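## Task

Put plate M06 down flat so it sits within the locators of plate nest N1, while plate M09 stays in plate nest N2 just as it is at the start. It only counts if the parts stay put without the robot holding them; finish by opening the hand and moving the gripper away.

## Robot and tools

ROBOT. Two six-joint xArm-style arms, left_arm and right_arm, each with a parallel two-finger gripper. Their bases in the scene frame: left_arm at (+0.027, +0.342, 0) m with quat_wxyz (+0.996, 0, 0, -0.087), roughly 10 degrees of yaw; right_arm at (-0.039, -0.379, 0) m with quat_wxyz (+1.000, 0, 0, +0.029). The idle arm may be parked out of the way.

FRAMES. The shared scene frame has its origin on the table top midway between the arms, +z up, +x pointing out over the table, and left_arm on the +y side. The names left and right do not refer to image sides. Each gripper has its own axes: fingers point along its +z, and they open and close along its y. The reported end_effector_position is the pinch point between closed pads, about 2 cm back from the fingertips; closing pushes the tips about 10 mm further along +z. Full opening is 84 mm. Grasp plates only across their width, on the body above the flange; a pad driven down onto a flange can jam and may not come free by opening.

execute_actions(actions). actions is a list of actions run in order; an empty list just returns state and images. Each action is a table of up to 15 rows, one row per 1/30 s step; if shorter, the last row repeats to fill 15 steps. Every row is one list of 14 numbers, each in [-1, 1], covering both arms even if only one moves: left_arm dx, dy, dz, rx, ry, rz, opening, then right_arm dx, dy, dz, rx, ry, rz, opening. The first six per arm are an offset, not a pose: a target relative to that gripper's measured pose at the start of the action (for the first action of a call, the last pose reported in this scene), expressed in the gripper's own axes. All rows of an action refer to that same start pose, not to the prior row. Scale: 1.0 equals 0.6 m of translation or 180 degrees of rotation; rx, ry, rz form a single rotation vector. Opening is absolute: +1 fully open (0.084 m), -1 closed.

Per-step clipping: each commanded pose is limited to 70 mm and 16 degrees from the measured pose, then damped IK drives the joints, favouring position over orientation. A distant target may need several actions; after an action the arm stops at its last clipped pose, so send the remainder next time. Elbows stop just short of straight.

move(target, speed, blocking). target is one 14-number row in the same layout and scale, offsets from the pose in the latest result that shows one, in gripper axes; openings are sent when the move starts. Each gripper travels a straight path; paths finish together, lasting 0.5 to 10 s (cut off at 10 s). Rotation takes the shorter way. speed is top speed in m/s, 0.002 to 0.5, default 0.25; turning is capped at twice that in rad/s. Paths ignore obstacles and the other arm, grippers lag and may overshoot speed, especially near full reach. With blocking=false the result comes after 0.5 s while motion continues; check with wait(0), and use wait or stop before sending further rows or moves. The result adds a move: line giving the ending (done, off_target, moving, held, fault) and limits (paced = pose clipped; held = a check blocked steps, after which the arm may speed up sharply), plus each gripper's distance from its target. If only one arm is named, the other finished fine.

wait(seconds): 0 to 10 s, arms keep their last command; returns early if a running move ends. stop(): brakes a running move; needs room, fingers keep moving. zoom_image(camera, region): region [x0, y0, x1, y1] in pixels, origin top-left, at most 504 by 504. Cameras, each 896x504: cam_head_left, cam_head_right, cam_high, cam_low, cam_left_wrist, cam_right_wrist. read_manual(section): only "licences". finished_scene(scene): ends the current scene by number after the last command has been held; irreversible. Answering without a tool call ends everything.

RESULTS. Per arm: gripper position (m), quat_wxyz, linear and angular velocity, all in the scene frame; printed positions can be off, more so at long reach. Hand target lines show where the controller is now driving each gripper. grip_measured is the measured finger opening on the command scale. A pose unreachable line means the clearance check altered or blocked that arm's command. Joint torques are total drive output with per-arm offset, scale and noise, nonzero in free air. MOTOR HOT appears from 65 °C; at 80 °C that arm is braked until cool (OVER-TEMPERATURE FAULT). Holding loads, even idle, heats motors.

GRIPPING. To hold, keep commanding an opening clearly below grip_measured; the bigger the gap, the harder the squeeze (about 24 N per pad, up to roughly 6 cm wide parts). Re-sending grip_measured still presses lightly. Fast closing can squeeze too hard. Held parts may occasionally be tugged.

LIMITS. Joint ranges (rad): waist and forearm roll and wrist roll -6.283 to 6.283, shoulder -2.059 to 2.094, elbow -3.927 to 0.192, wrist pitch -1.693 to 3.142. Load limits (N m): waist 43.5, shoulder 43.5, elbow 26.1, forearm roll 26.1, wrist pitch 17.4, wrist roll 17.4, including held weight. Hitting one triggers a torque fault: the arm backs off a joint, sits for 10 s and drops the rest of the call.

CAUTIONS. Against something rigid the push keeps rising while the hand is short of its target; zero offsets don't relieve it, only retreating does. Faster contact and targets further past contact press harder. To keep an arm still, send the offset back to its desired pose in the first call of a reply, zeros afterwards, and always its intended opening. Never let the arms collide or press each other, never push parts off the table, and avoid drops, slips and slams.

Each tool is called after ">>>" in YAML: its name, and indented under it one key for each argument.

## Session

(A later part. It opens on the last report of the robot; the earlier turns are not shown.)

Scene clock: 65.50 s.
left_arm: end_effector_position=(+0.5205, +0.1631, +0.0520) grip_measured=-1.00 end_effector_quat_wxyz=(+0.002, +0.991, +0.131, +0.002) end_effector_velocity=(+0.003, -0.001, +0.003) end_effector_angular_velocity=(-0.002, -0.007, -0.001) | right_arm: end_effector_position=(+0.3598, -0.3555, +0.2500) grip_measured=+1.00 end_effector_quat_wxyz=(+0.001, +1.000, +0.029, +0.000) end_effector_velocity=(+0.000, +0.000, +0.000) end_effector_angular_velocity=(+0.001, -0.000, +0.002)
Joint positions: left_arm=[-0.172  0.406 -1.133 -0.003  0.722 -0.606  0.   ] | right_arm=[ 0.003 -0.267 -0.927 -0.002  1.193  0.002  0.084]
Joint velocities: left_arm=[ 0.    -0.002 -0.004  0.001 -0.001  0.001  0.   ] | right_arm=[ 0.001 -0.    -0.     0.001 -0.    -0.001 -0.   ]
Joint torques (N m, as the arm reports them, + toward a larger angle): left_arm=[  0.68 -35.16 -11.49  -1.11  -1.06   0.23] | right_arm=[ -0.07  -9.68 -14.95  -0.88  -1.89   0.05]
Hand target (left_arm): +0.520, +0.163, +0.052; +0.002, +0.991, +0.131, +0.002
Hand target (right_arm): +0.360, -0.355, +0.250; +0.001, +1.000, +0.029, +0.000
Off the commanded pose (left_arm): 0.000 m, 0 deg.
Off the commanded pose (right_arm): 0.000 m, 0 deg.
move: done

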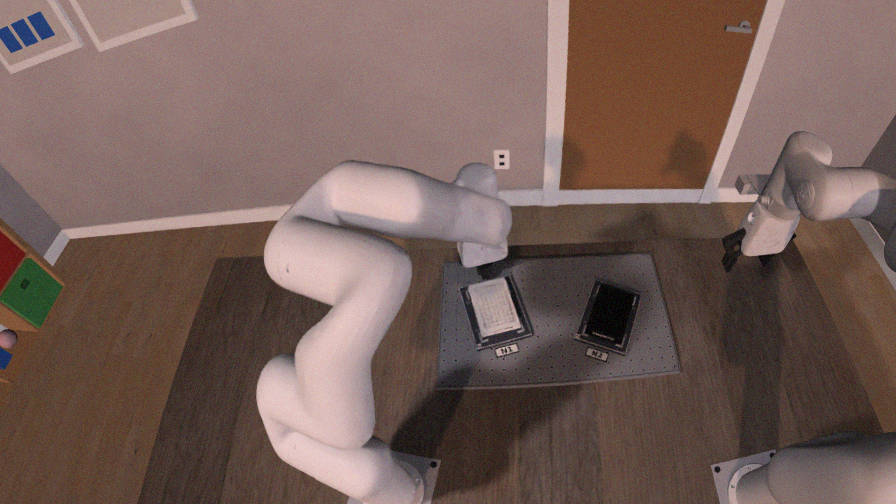

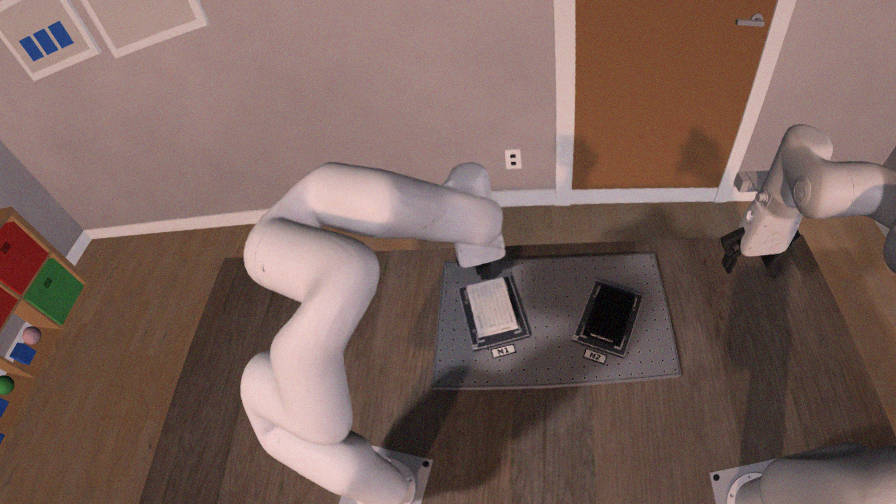

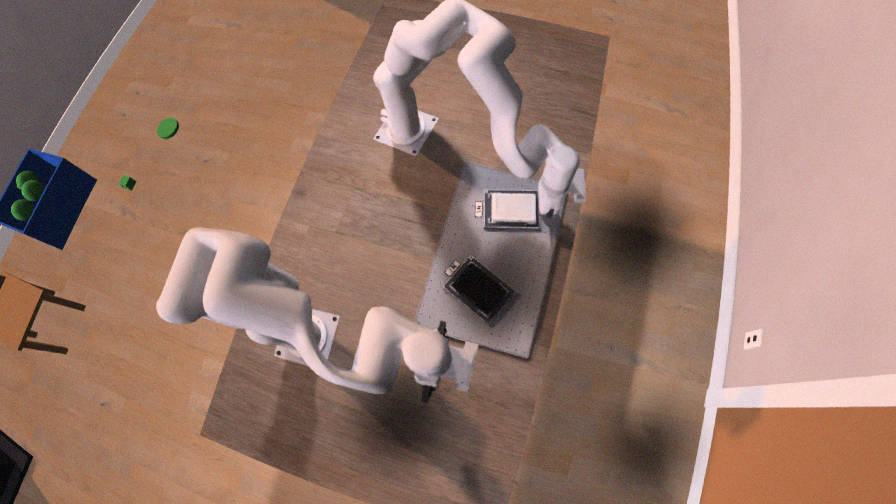

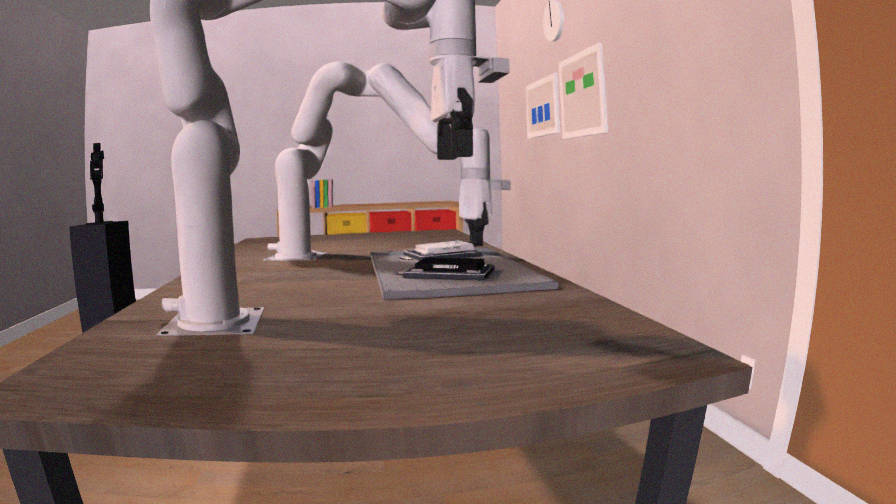

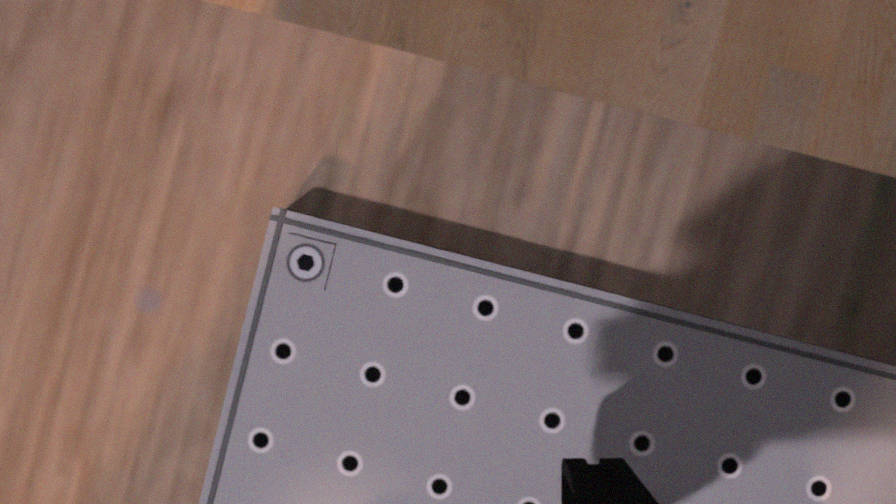

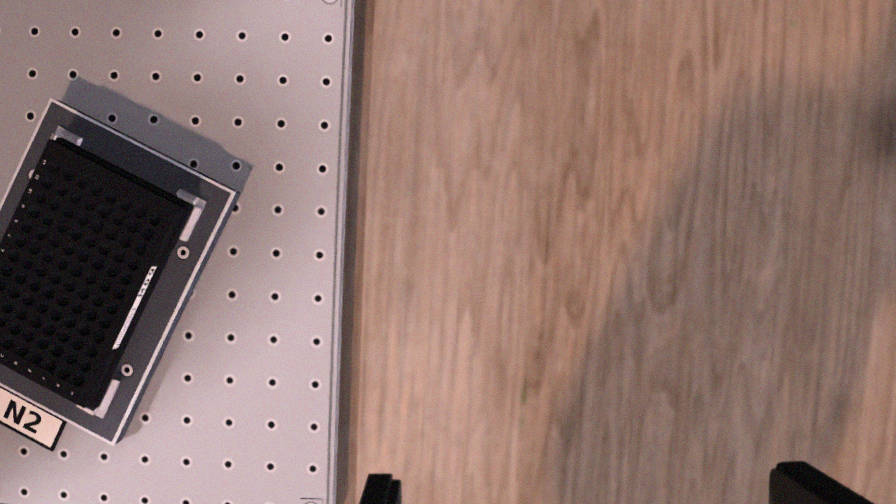

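>>> move:
  target: [0,0,0.009,0,0,0,-1,0,0,0,0,0,0,1]
  speed: 0.02

>>> move:
  target: [-0.02,0,0,0,0,0,-1,0,0,0,0,0,0,1]
  speed: 0.01

>>> zoom_image:
  camera: "cam_low"
  region: [400,200,500,270]

>>> zoom_image:
  camera: "cam_high"
  region: [470,150,590,250]

Scene clock: 72.77 s.
left_arm: end_effector_position=(+0.5205, +0.1631, +0.0465) grip_measured=-1.00 end_effector_quat_wxyz=(+0.002, +0.991, +0.131, +0.002) end_effector_velocity=(+0.001, -0.001, +0.000) end_effector_angular_velocity=(-0.001, -0.003, +0.001) | right_arm: end_effector_position=(+0.3598, -0.3555, +0.2500) grip_measured=+1.00 end_effector_quat_wxyz=(+0.001, +1.000, +0.029, +0.000) end_effector_velocity=(-0.000, +0.000, -0.000) end_effector_angular_velocity=(+0.000, -0.000, +0.001)
Joint positions: left_arm=[-0.172  0.417 -1.131 -0.003  0.709 -0.606  0.   ] | right_arm=[ 0.003 -0.267 -0.927 -0.002  1.193  0.002  0.084]
Joint velocities: left_arm=[-0.001 -0.     0.    -0.001 -0.003 -0.001  0.   ] | right_arm=[ 0.001 -0.     0.     0.    -0.    -0.     0.   ]
Joint torques (N m, as the arm reports them, + toward a larger angle): left_arm=[  1.16 -34.83 -11.39  -0.82  -1.14   0.09] | right_arm=[ -0.36  -9.6  -15.12  -0.61  -1.97   0.17]
Hand target (left_arm): +0.520, +0.163, +0.047; +0.002, +0.991, +0.131, +0.002
Hand target (right_arm): +0.360, -0.355, +0.250; +0.001, +1.000, +0.029, +0.000
Off the commanded pose (left_arm): 0.000 m, 0 deg.
Off the commanded pose (right_arm): 0.000 m, 0 deg.
move: done

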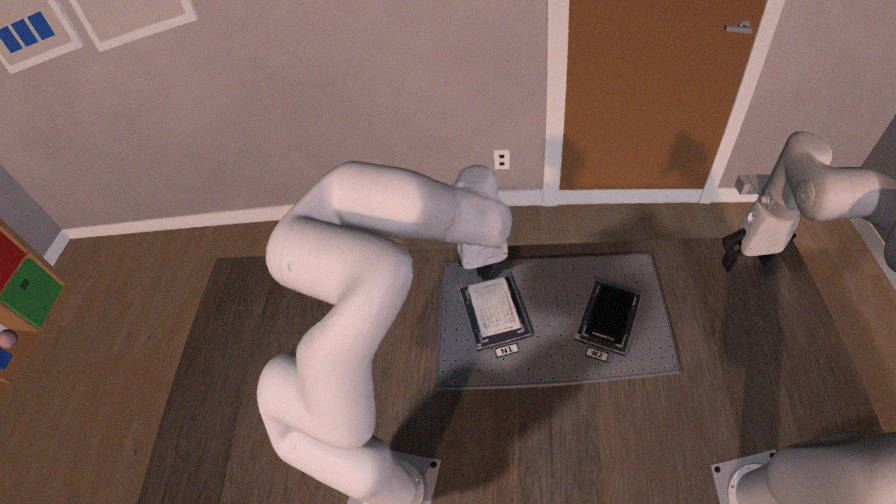

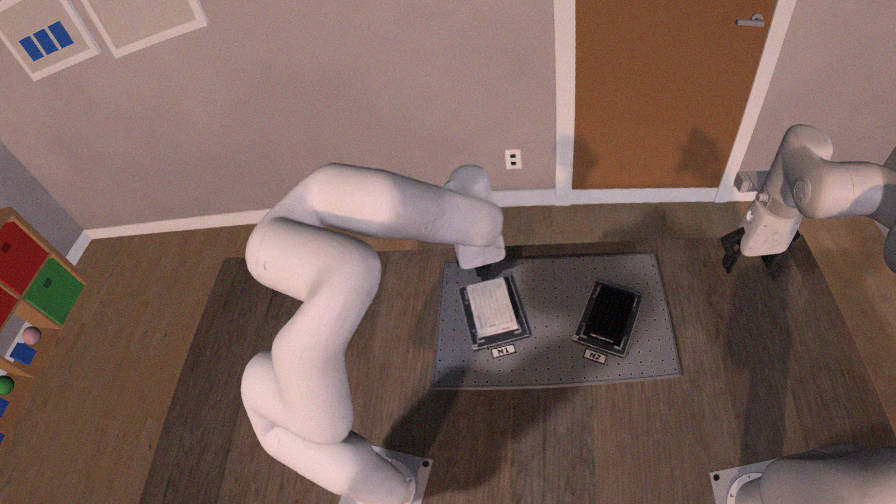

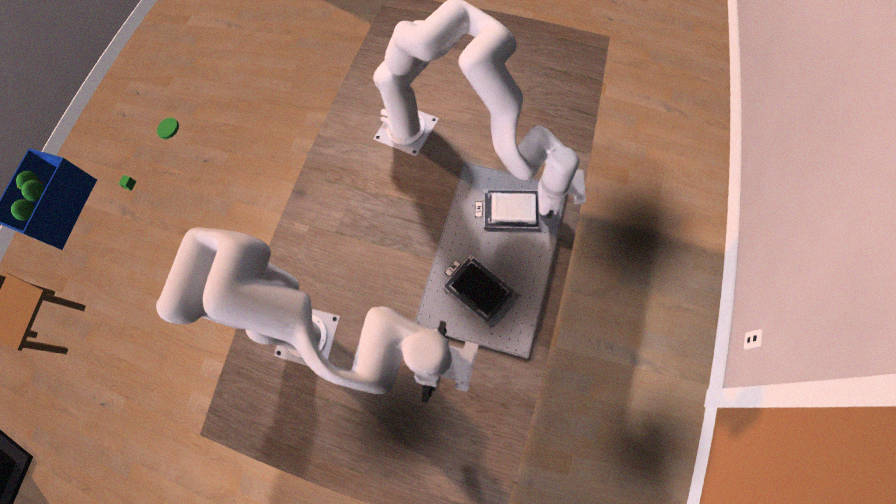

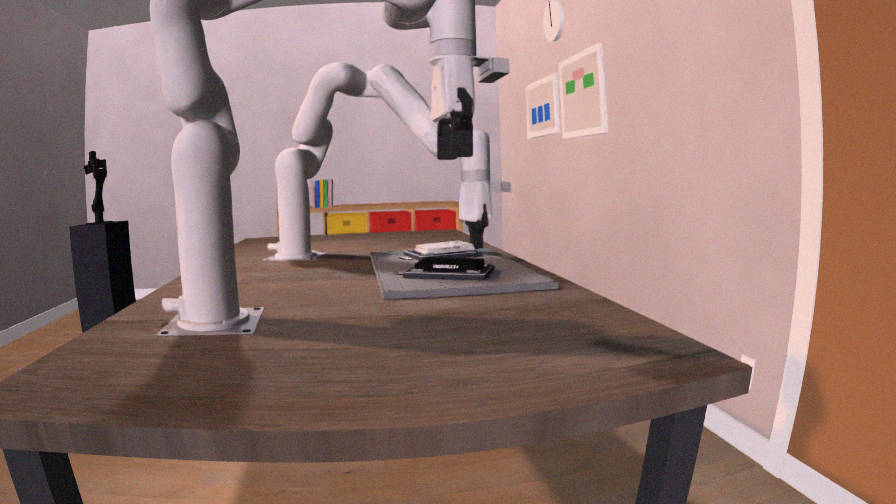

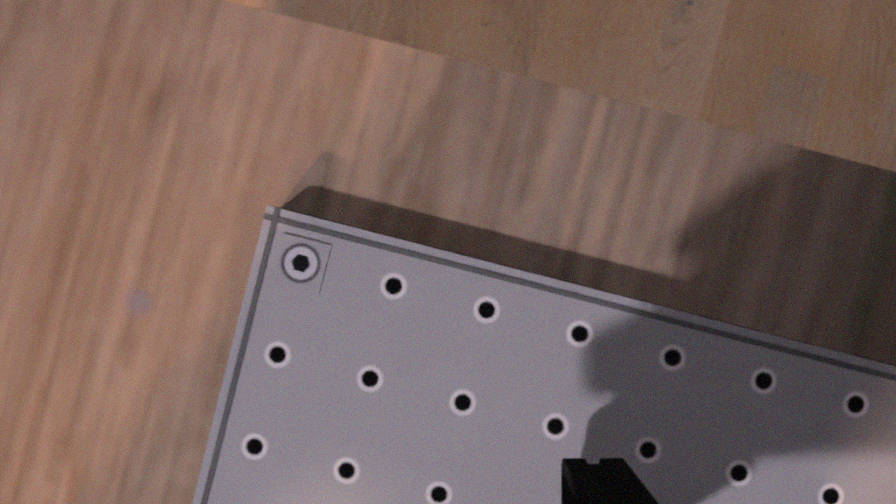

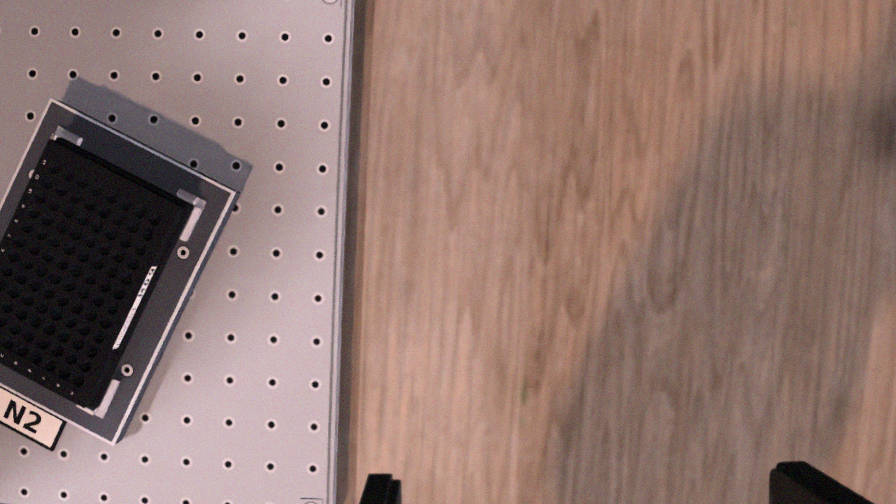

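Scene clock: 74.20 s.
left_arm: end_effector_position=(+0.5089, +0.1600, +0.0466) grip_measured=-1.00 end_effector_quat_wxyz=(+0.002, +0.991, +0.131, +0.002) end_effector_velocity=(-0.001, -0.000, -0.000) end_effector_angular_velocity=(+0.000, +0.000, +0.001) | right_arm: end_effector_position=(+0.3598, -0.3555, +0.2500) grip_measured=+1.00 end_effector_quat_wxyz=(+0.001, +1.000, +0.029, +0.000) end_effector_velocity=(+0.000, -0.000, +0.000) end_effector_angular_velocity=(-0.000, -0.000, -0.000)
Joint positions: left_arm=[-0.185  0.389 -1.089 -0.003  0.694 -0.62   0.   ] | right_arm=[ 0.003 -0.267 -0.927 -0.002  1.193  0.002  0.084]
Joint velocities: left_arm=[-0.    -0.001  0.002  0.    -0.001 -0.001  0.   ] | right_arm=[-0.001 -0.    -0.    -0.    -0.    -0.001 -0.   ]
Joint torques (N m, as the arm reports them, + toward a larger angle): left_arm=[  1.18 -34.79 -11.21  -1.49  -1.22  -0.02] | right_arm=[ -0.7   -9.36 -15.13  -1.19  -1.89   0.11]
Hand target (left_arm): +0.509, +0.160, +0.047; +0.002, +0.991, +0.131, +0.002
Hand target (right_arm): +0.360, -0.355, +0.250; +0.001, +1.000, +0.029, +0.000
Off the commanded pose (left_arm): 0.000 m, 0 deg.
Off the commanded pose (right_arm): 0.000 m, 0 deg.
move: done

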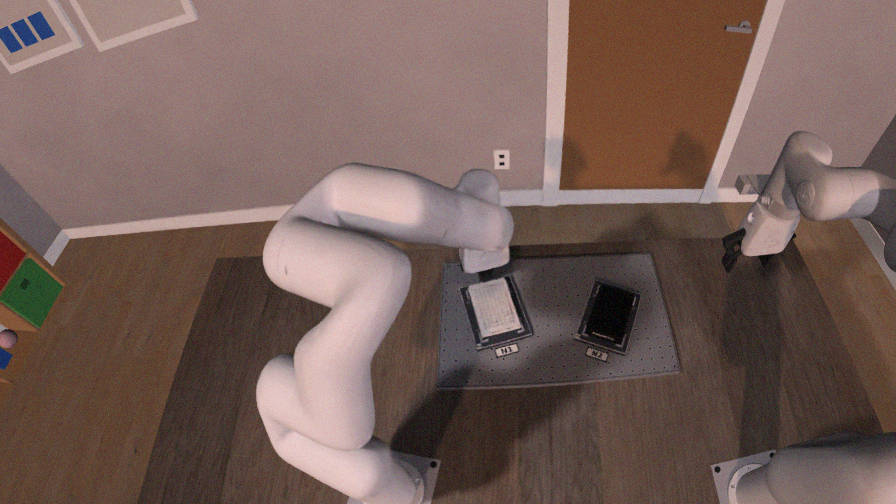

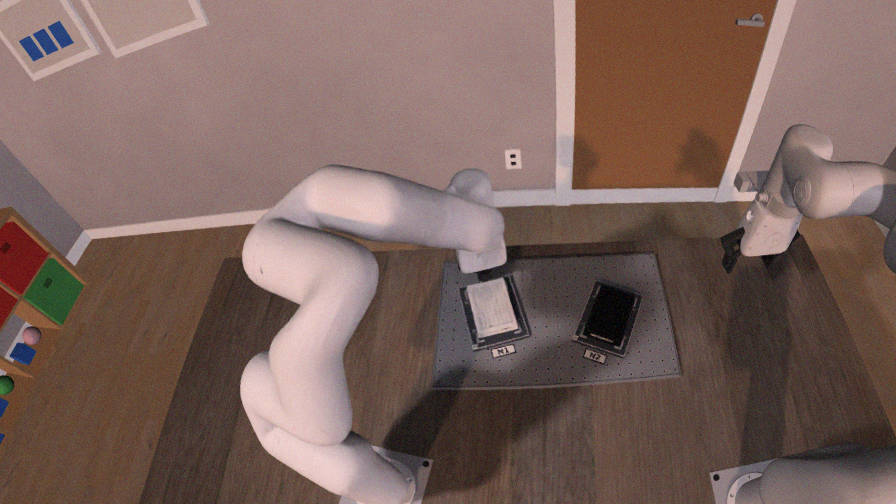

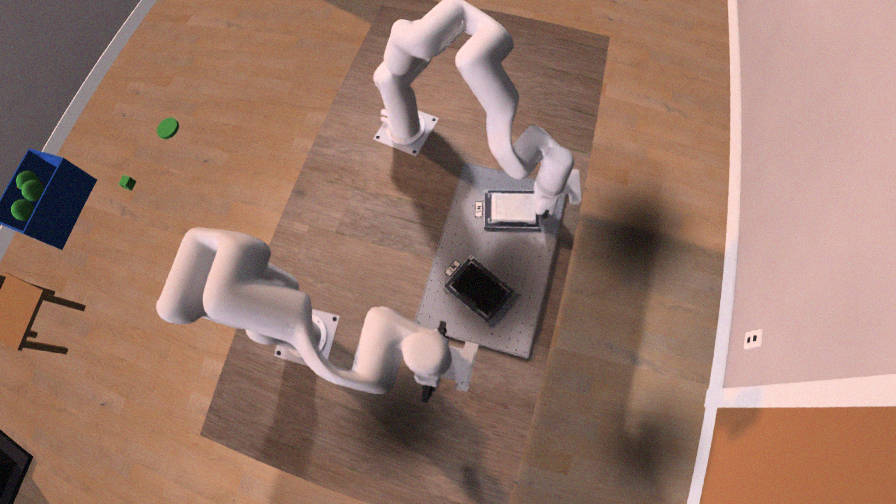

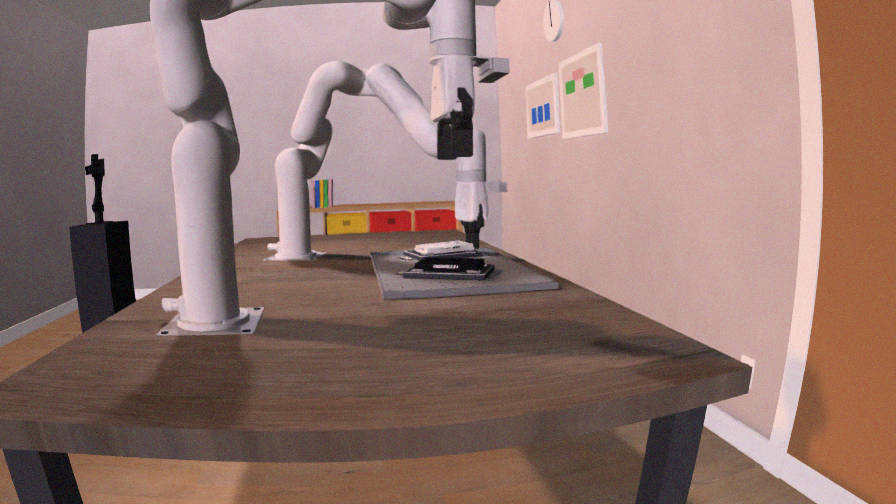

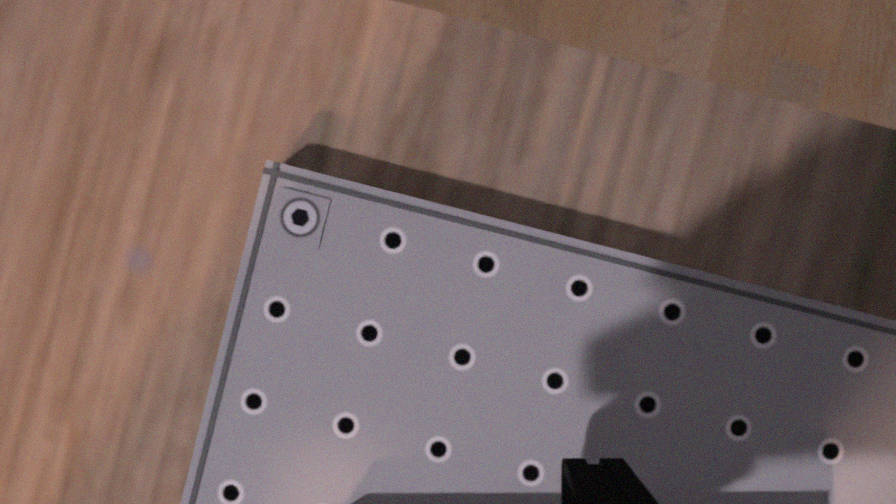

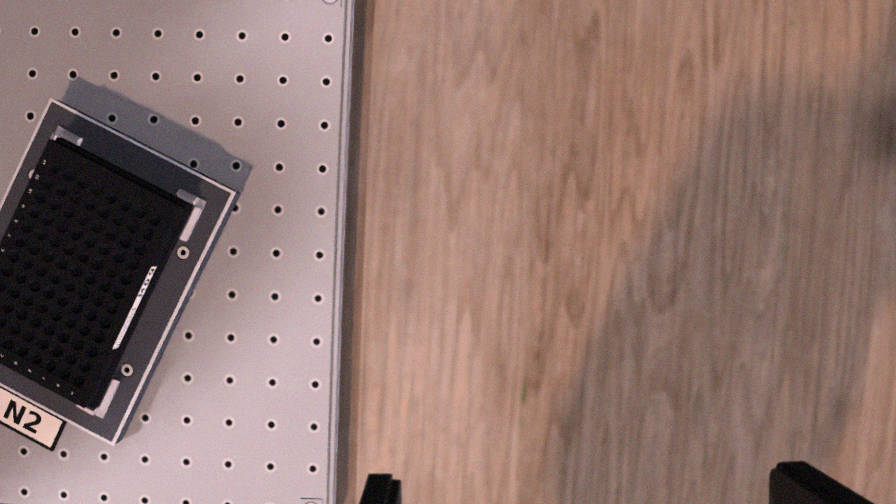

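Region (400, 200, 500, 270) of cam_low's 896x504 image, scaled by 5.040, with more detail than that image has; it fills the top 353 rows of this view, and the rest is white.

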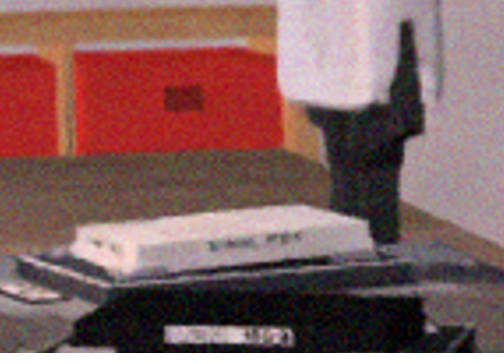

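Region (470, 150, 590, 250) of cam_high's 896x504 image, scaled by 4.200, with more detail than that image has.

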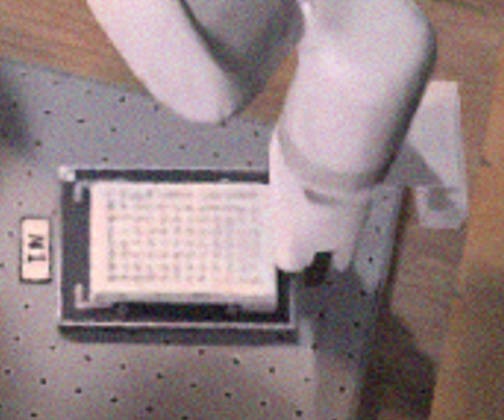

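Moved slightly at most. Push 6 mm more.

>>> move:
  target: [-0.011,0,0,0,0,0,-1,0,0,0,0,0,0,1]
  speed: 0.01

>>> zoom_image:
  camera: "cam_low"
  region: [400,200,500,270]

>>> zoom_image:
  camera: "cam_high"
  region: [470,150,590,250]

Scene clock: 83.90 s.
left_arm: end_effector_position=(+0.5032, +0.1582, +0.0470) grip_measured=-1.00 end_effector_quat_wxyz=(+0.003, +0.991, +0.131, +0.003) end_effector_velocity=(-0.001, +0.000, -0.001) end_effector_angular_velocity=(+0.001, +0.002, +0.002) | right_arm: end_effector_position=(+0.3598, -0.3555, +0.2500) grip_measured=+1.00 end_effector_quat_wxyz=(+0.001, +1.000, +0.029, +0.000) end_effector_velocity=(+0.000, -0.000, +0.000) end_effector_angular_velocity=(-0.000, -0.001, -0.001)
Joint positions: left_arm=[-0.193  0.375 -1.067 -0.003  0.685 -0.627  0.   ] | right_arm=[ 0.003 -0.267 -0.927 -0.002  1.193  0.002  0.084]
Joint velocities: left_arm=[-0.    -0.     0.003  0.    -0.001 -0.003  0.   ] | right_arm=[-0.001 -0.    -0.    -0.    -0.     0.     0.   ]
Joint torques (N m, as the arm reports them, + toward a larger angle): left_arm=[ -0.29 -32.88 -10.42  -1.09  -0.6    0.26] | right_arm=[ -0.27 -10.07 -15.02  -0.89  -1.67   0.18]
Hand target (left_arm): +0.503, +0.158, +0.047; +0.002, +0.991, +0.131, +0.002
Hand target (right_arm): +0.360, -0.355, +0.250; +0.001, +1.000, +0.029, +0.000
Off the commanded pose (left_arm): 0.001 m, 0 deg.
Off the commanded pose (right_arm): 0.000 m, 0 deg.
move: done

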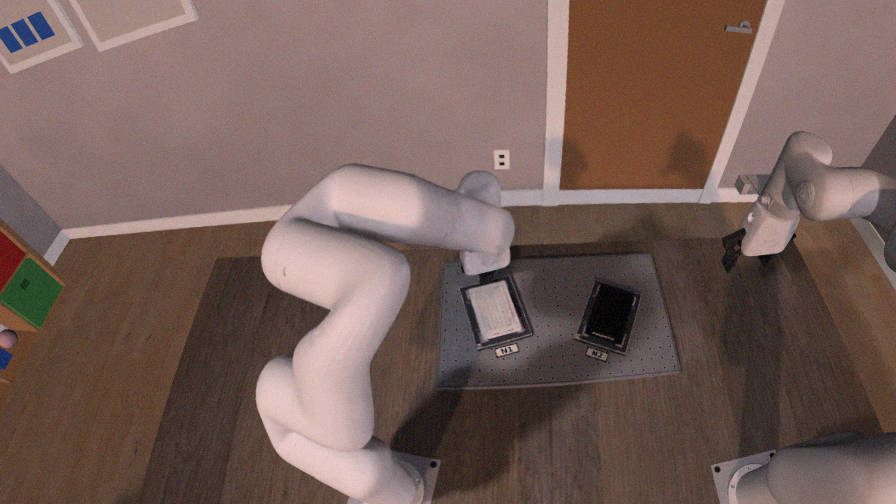

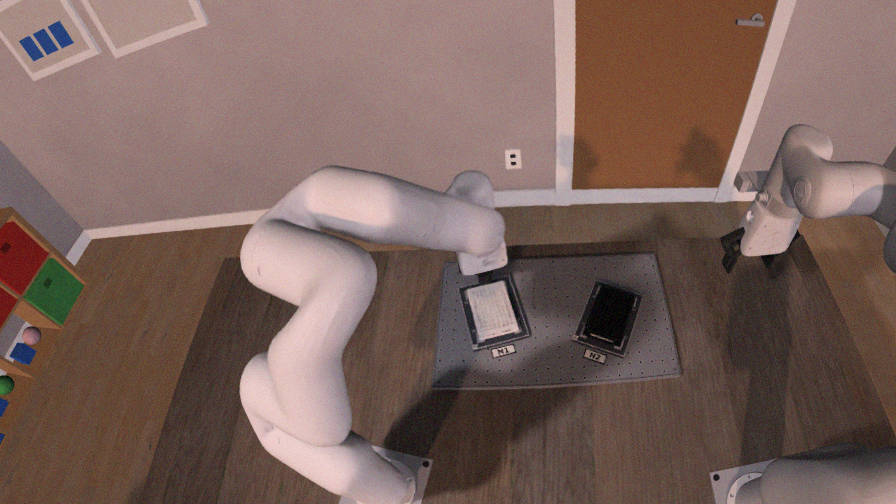

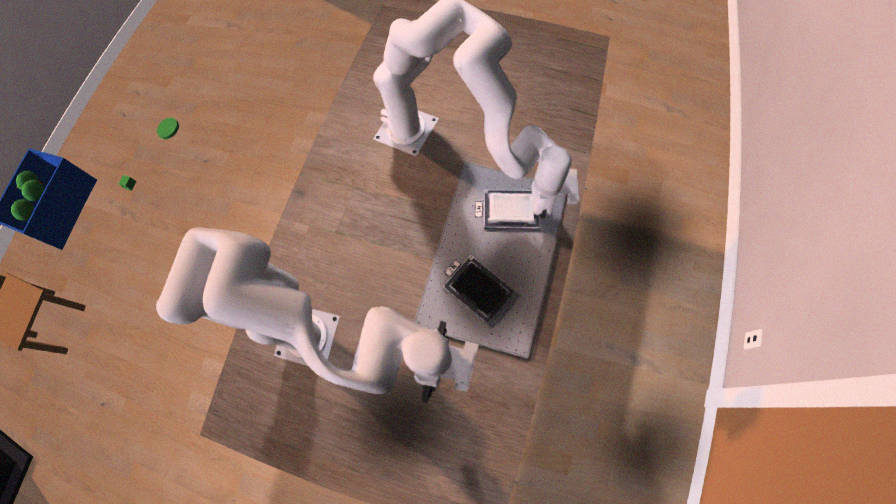

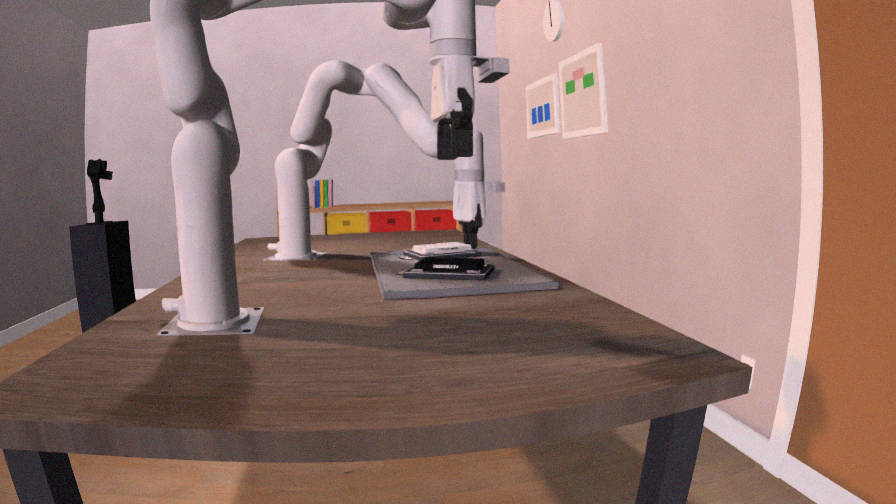

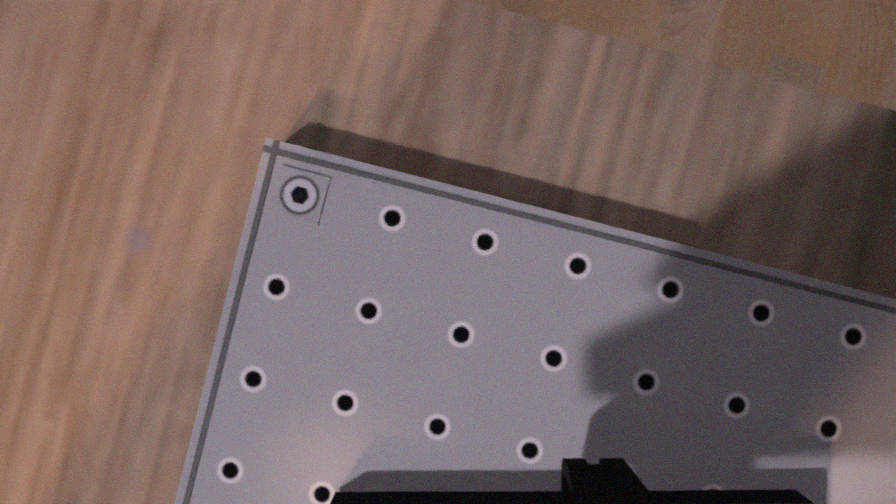

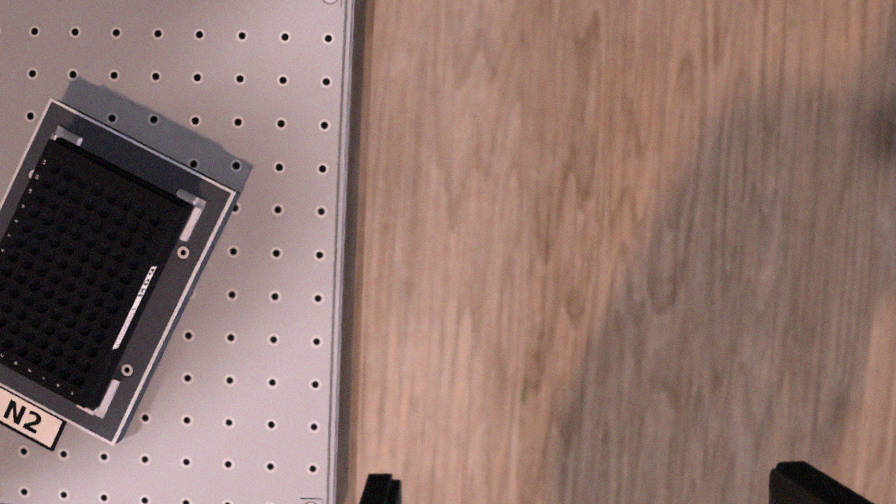

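Region (400, 200, 500, 270) of cam_low's 896x504 image, scaled by 5.040, with more detail than that image has; it fills the top 353 rows of this view, and the rest is white.

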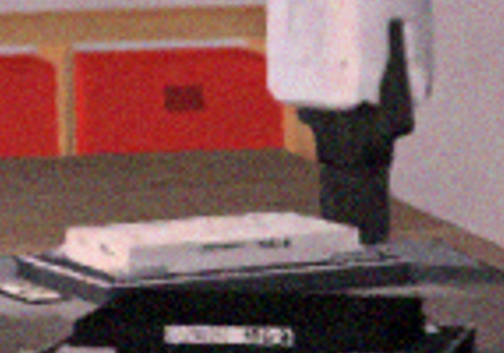

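Region (470, 150, 590, 250) of cam_high's 896x504 image, scaled by 4.200, with more detail than that image has.

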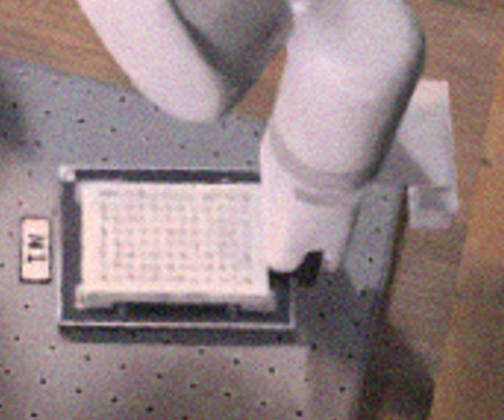

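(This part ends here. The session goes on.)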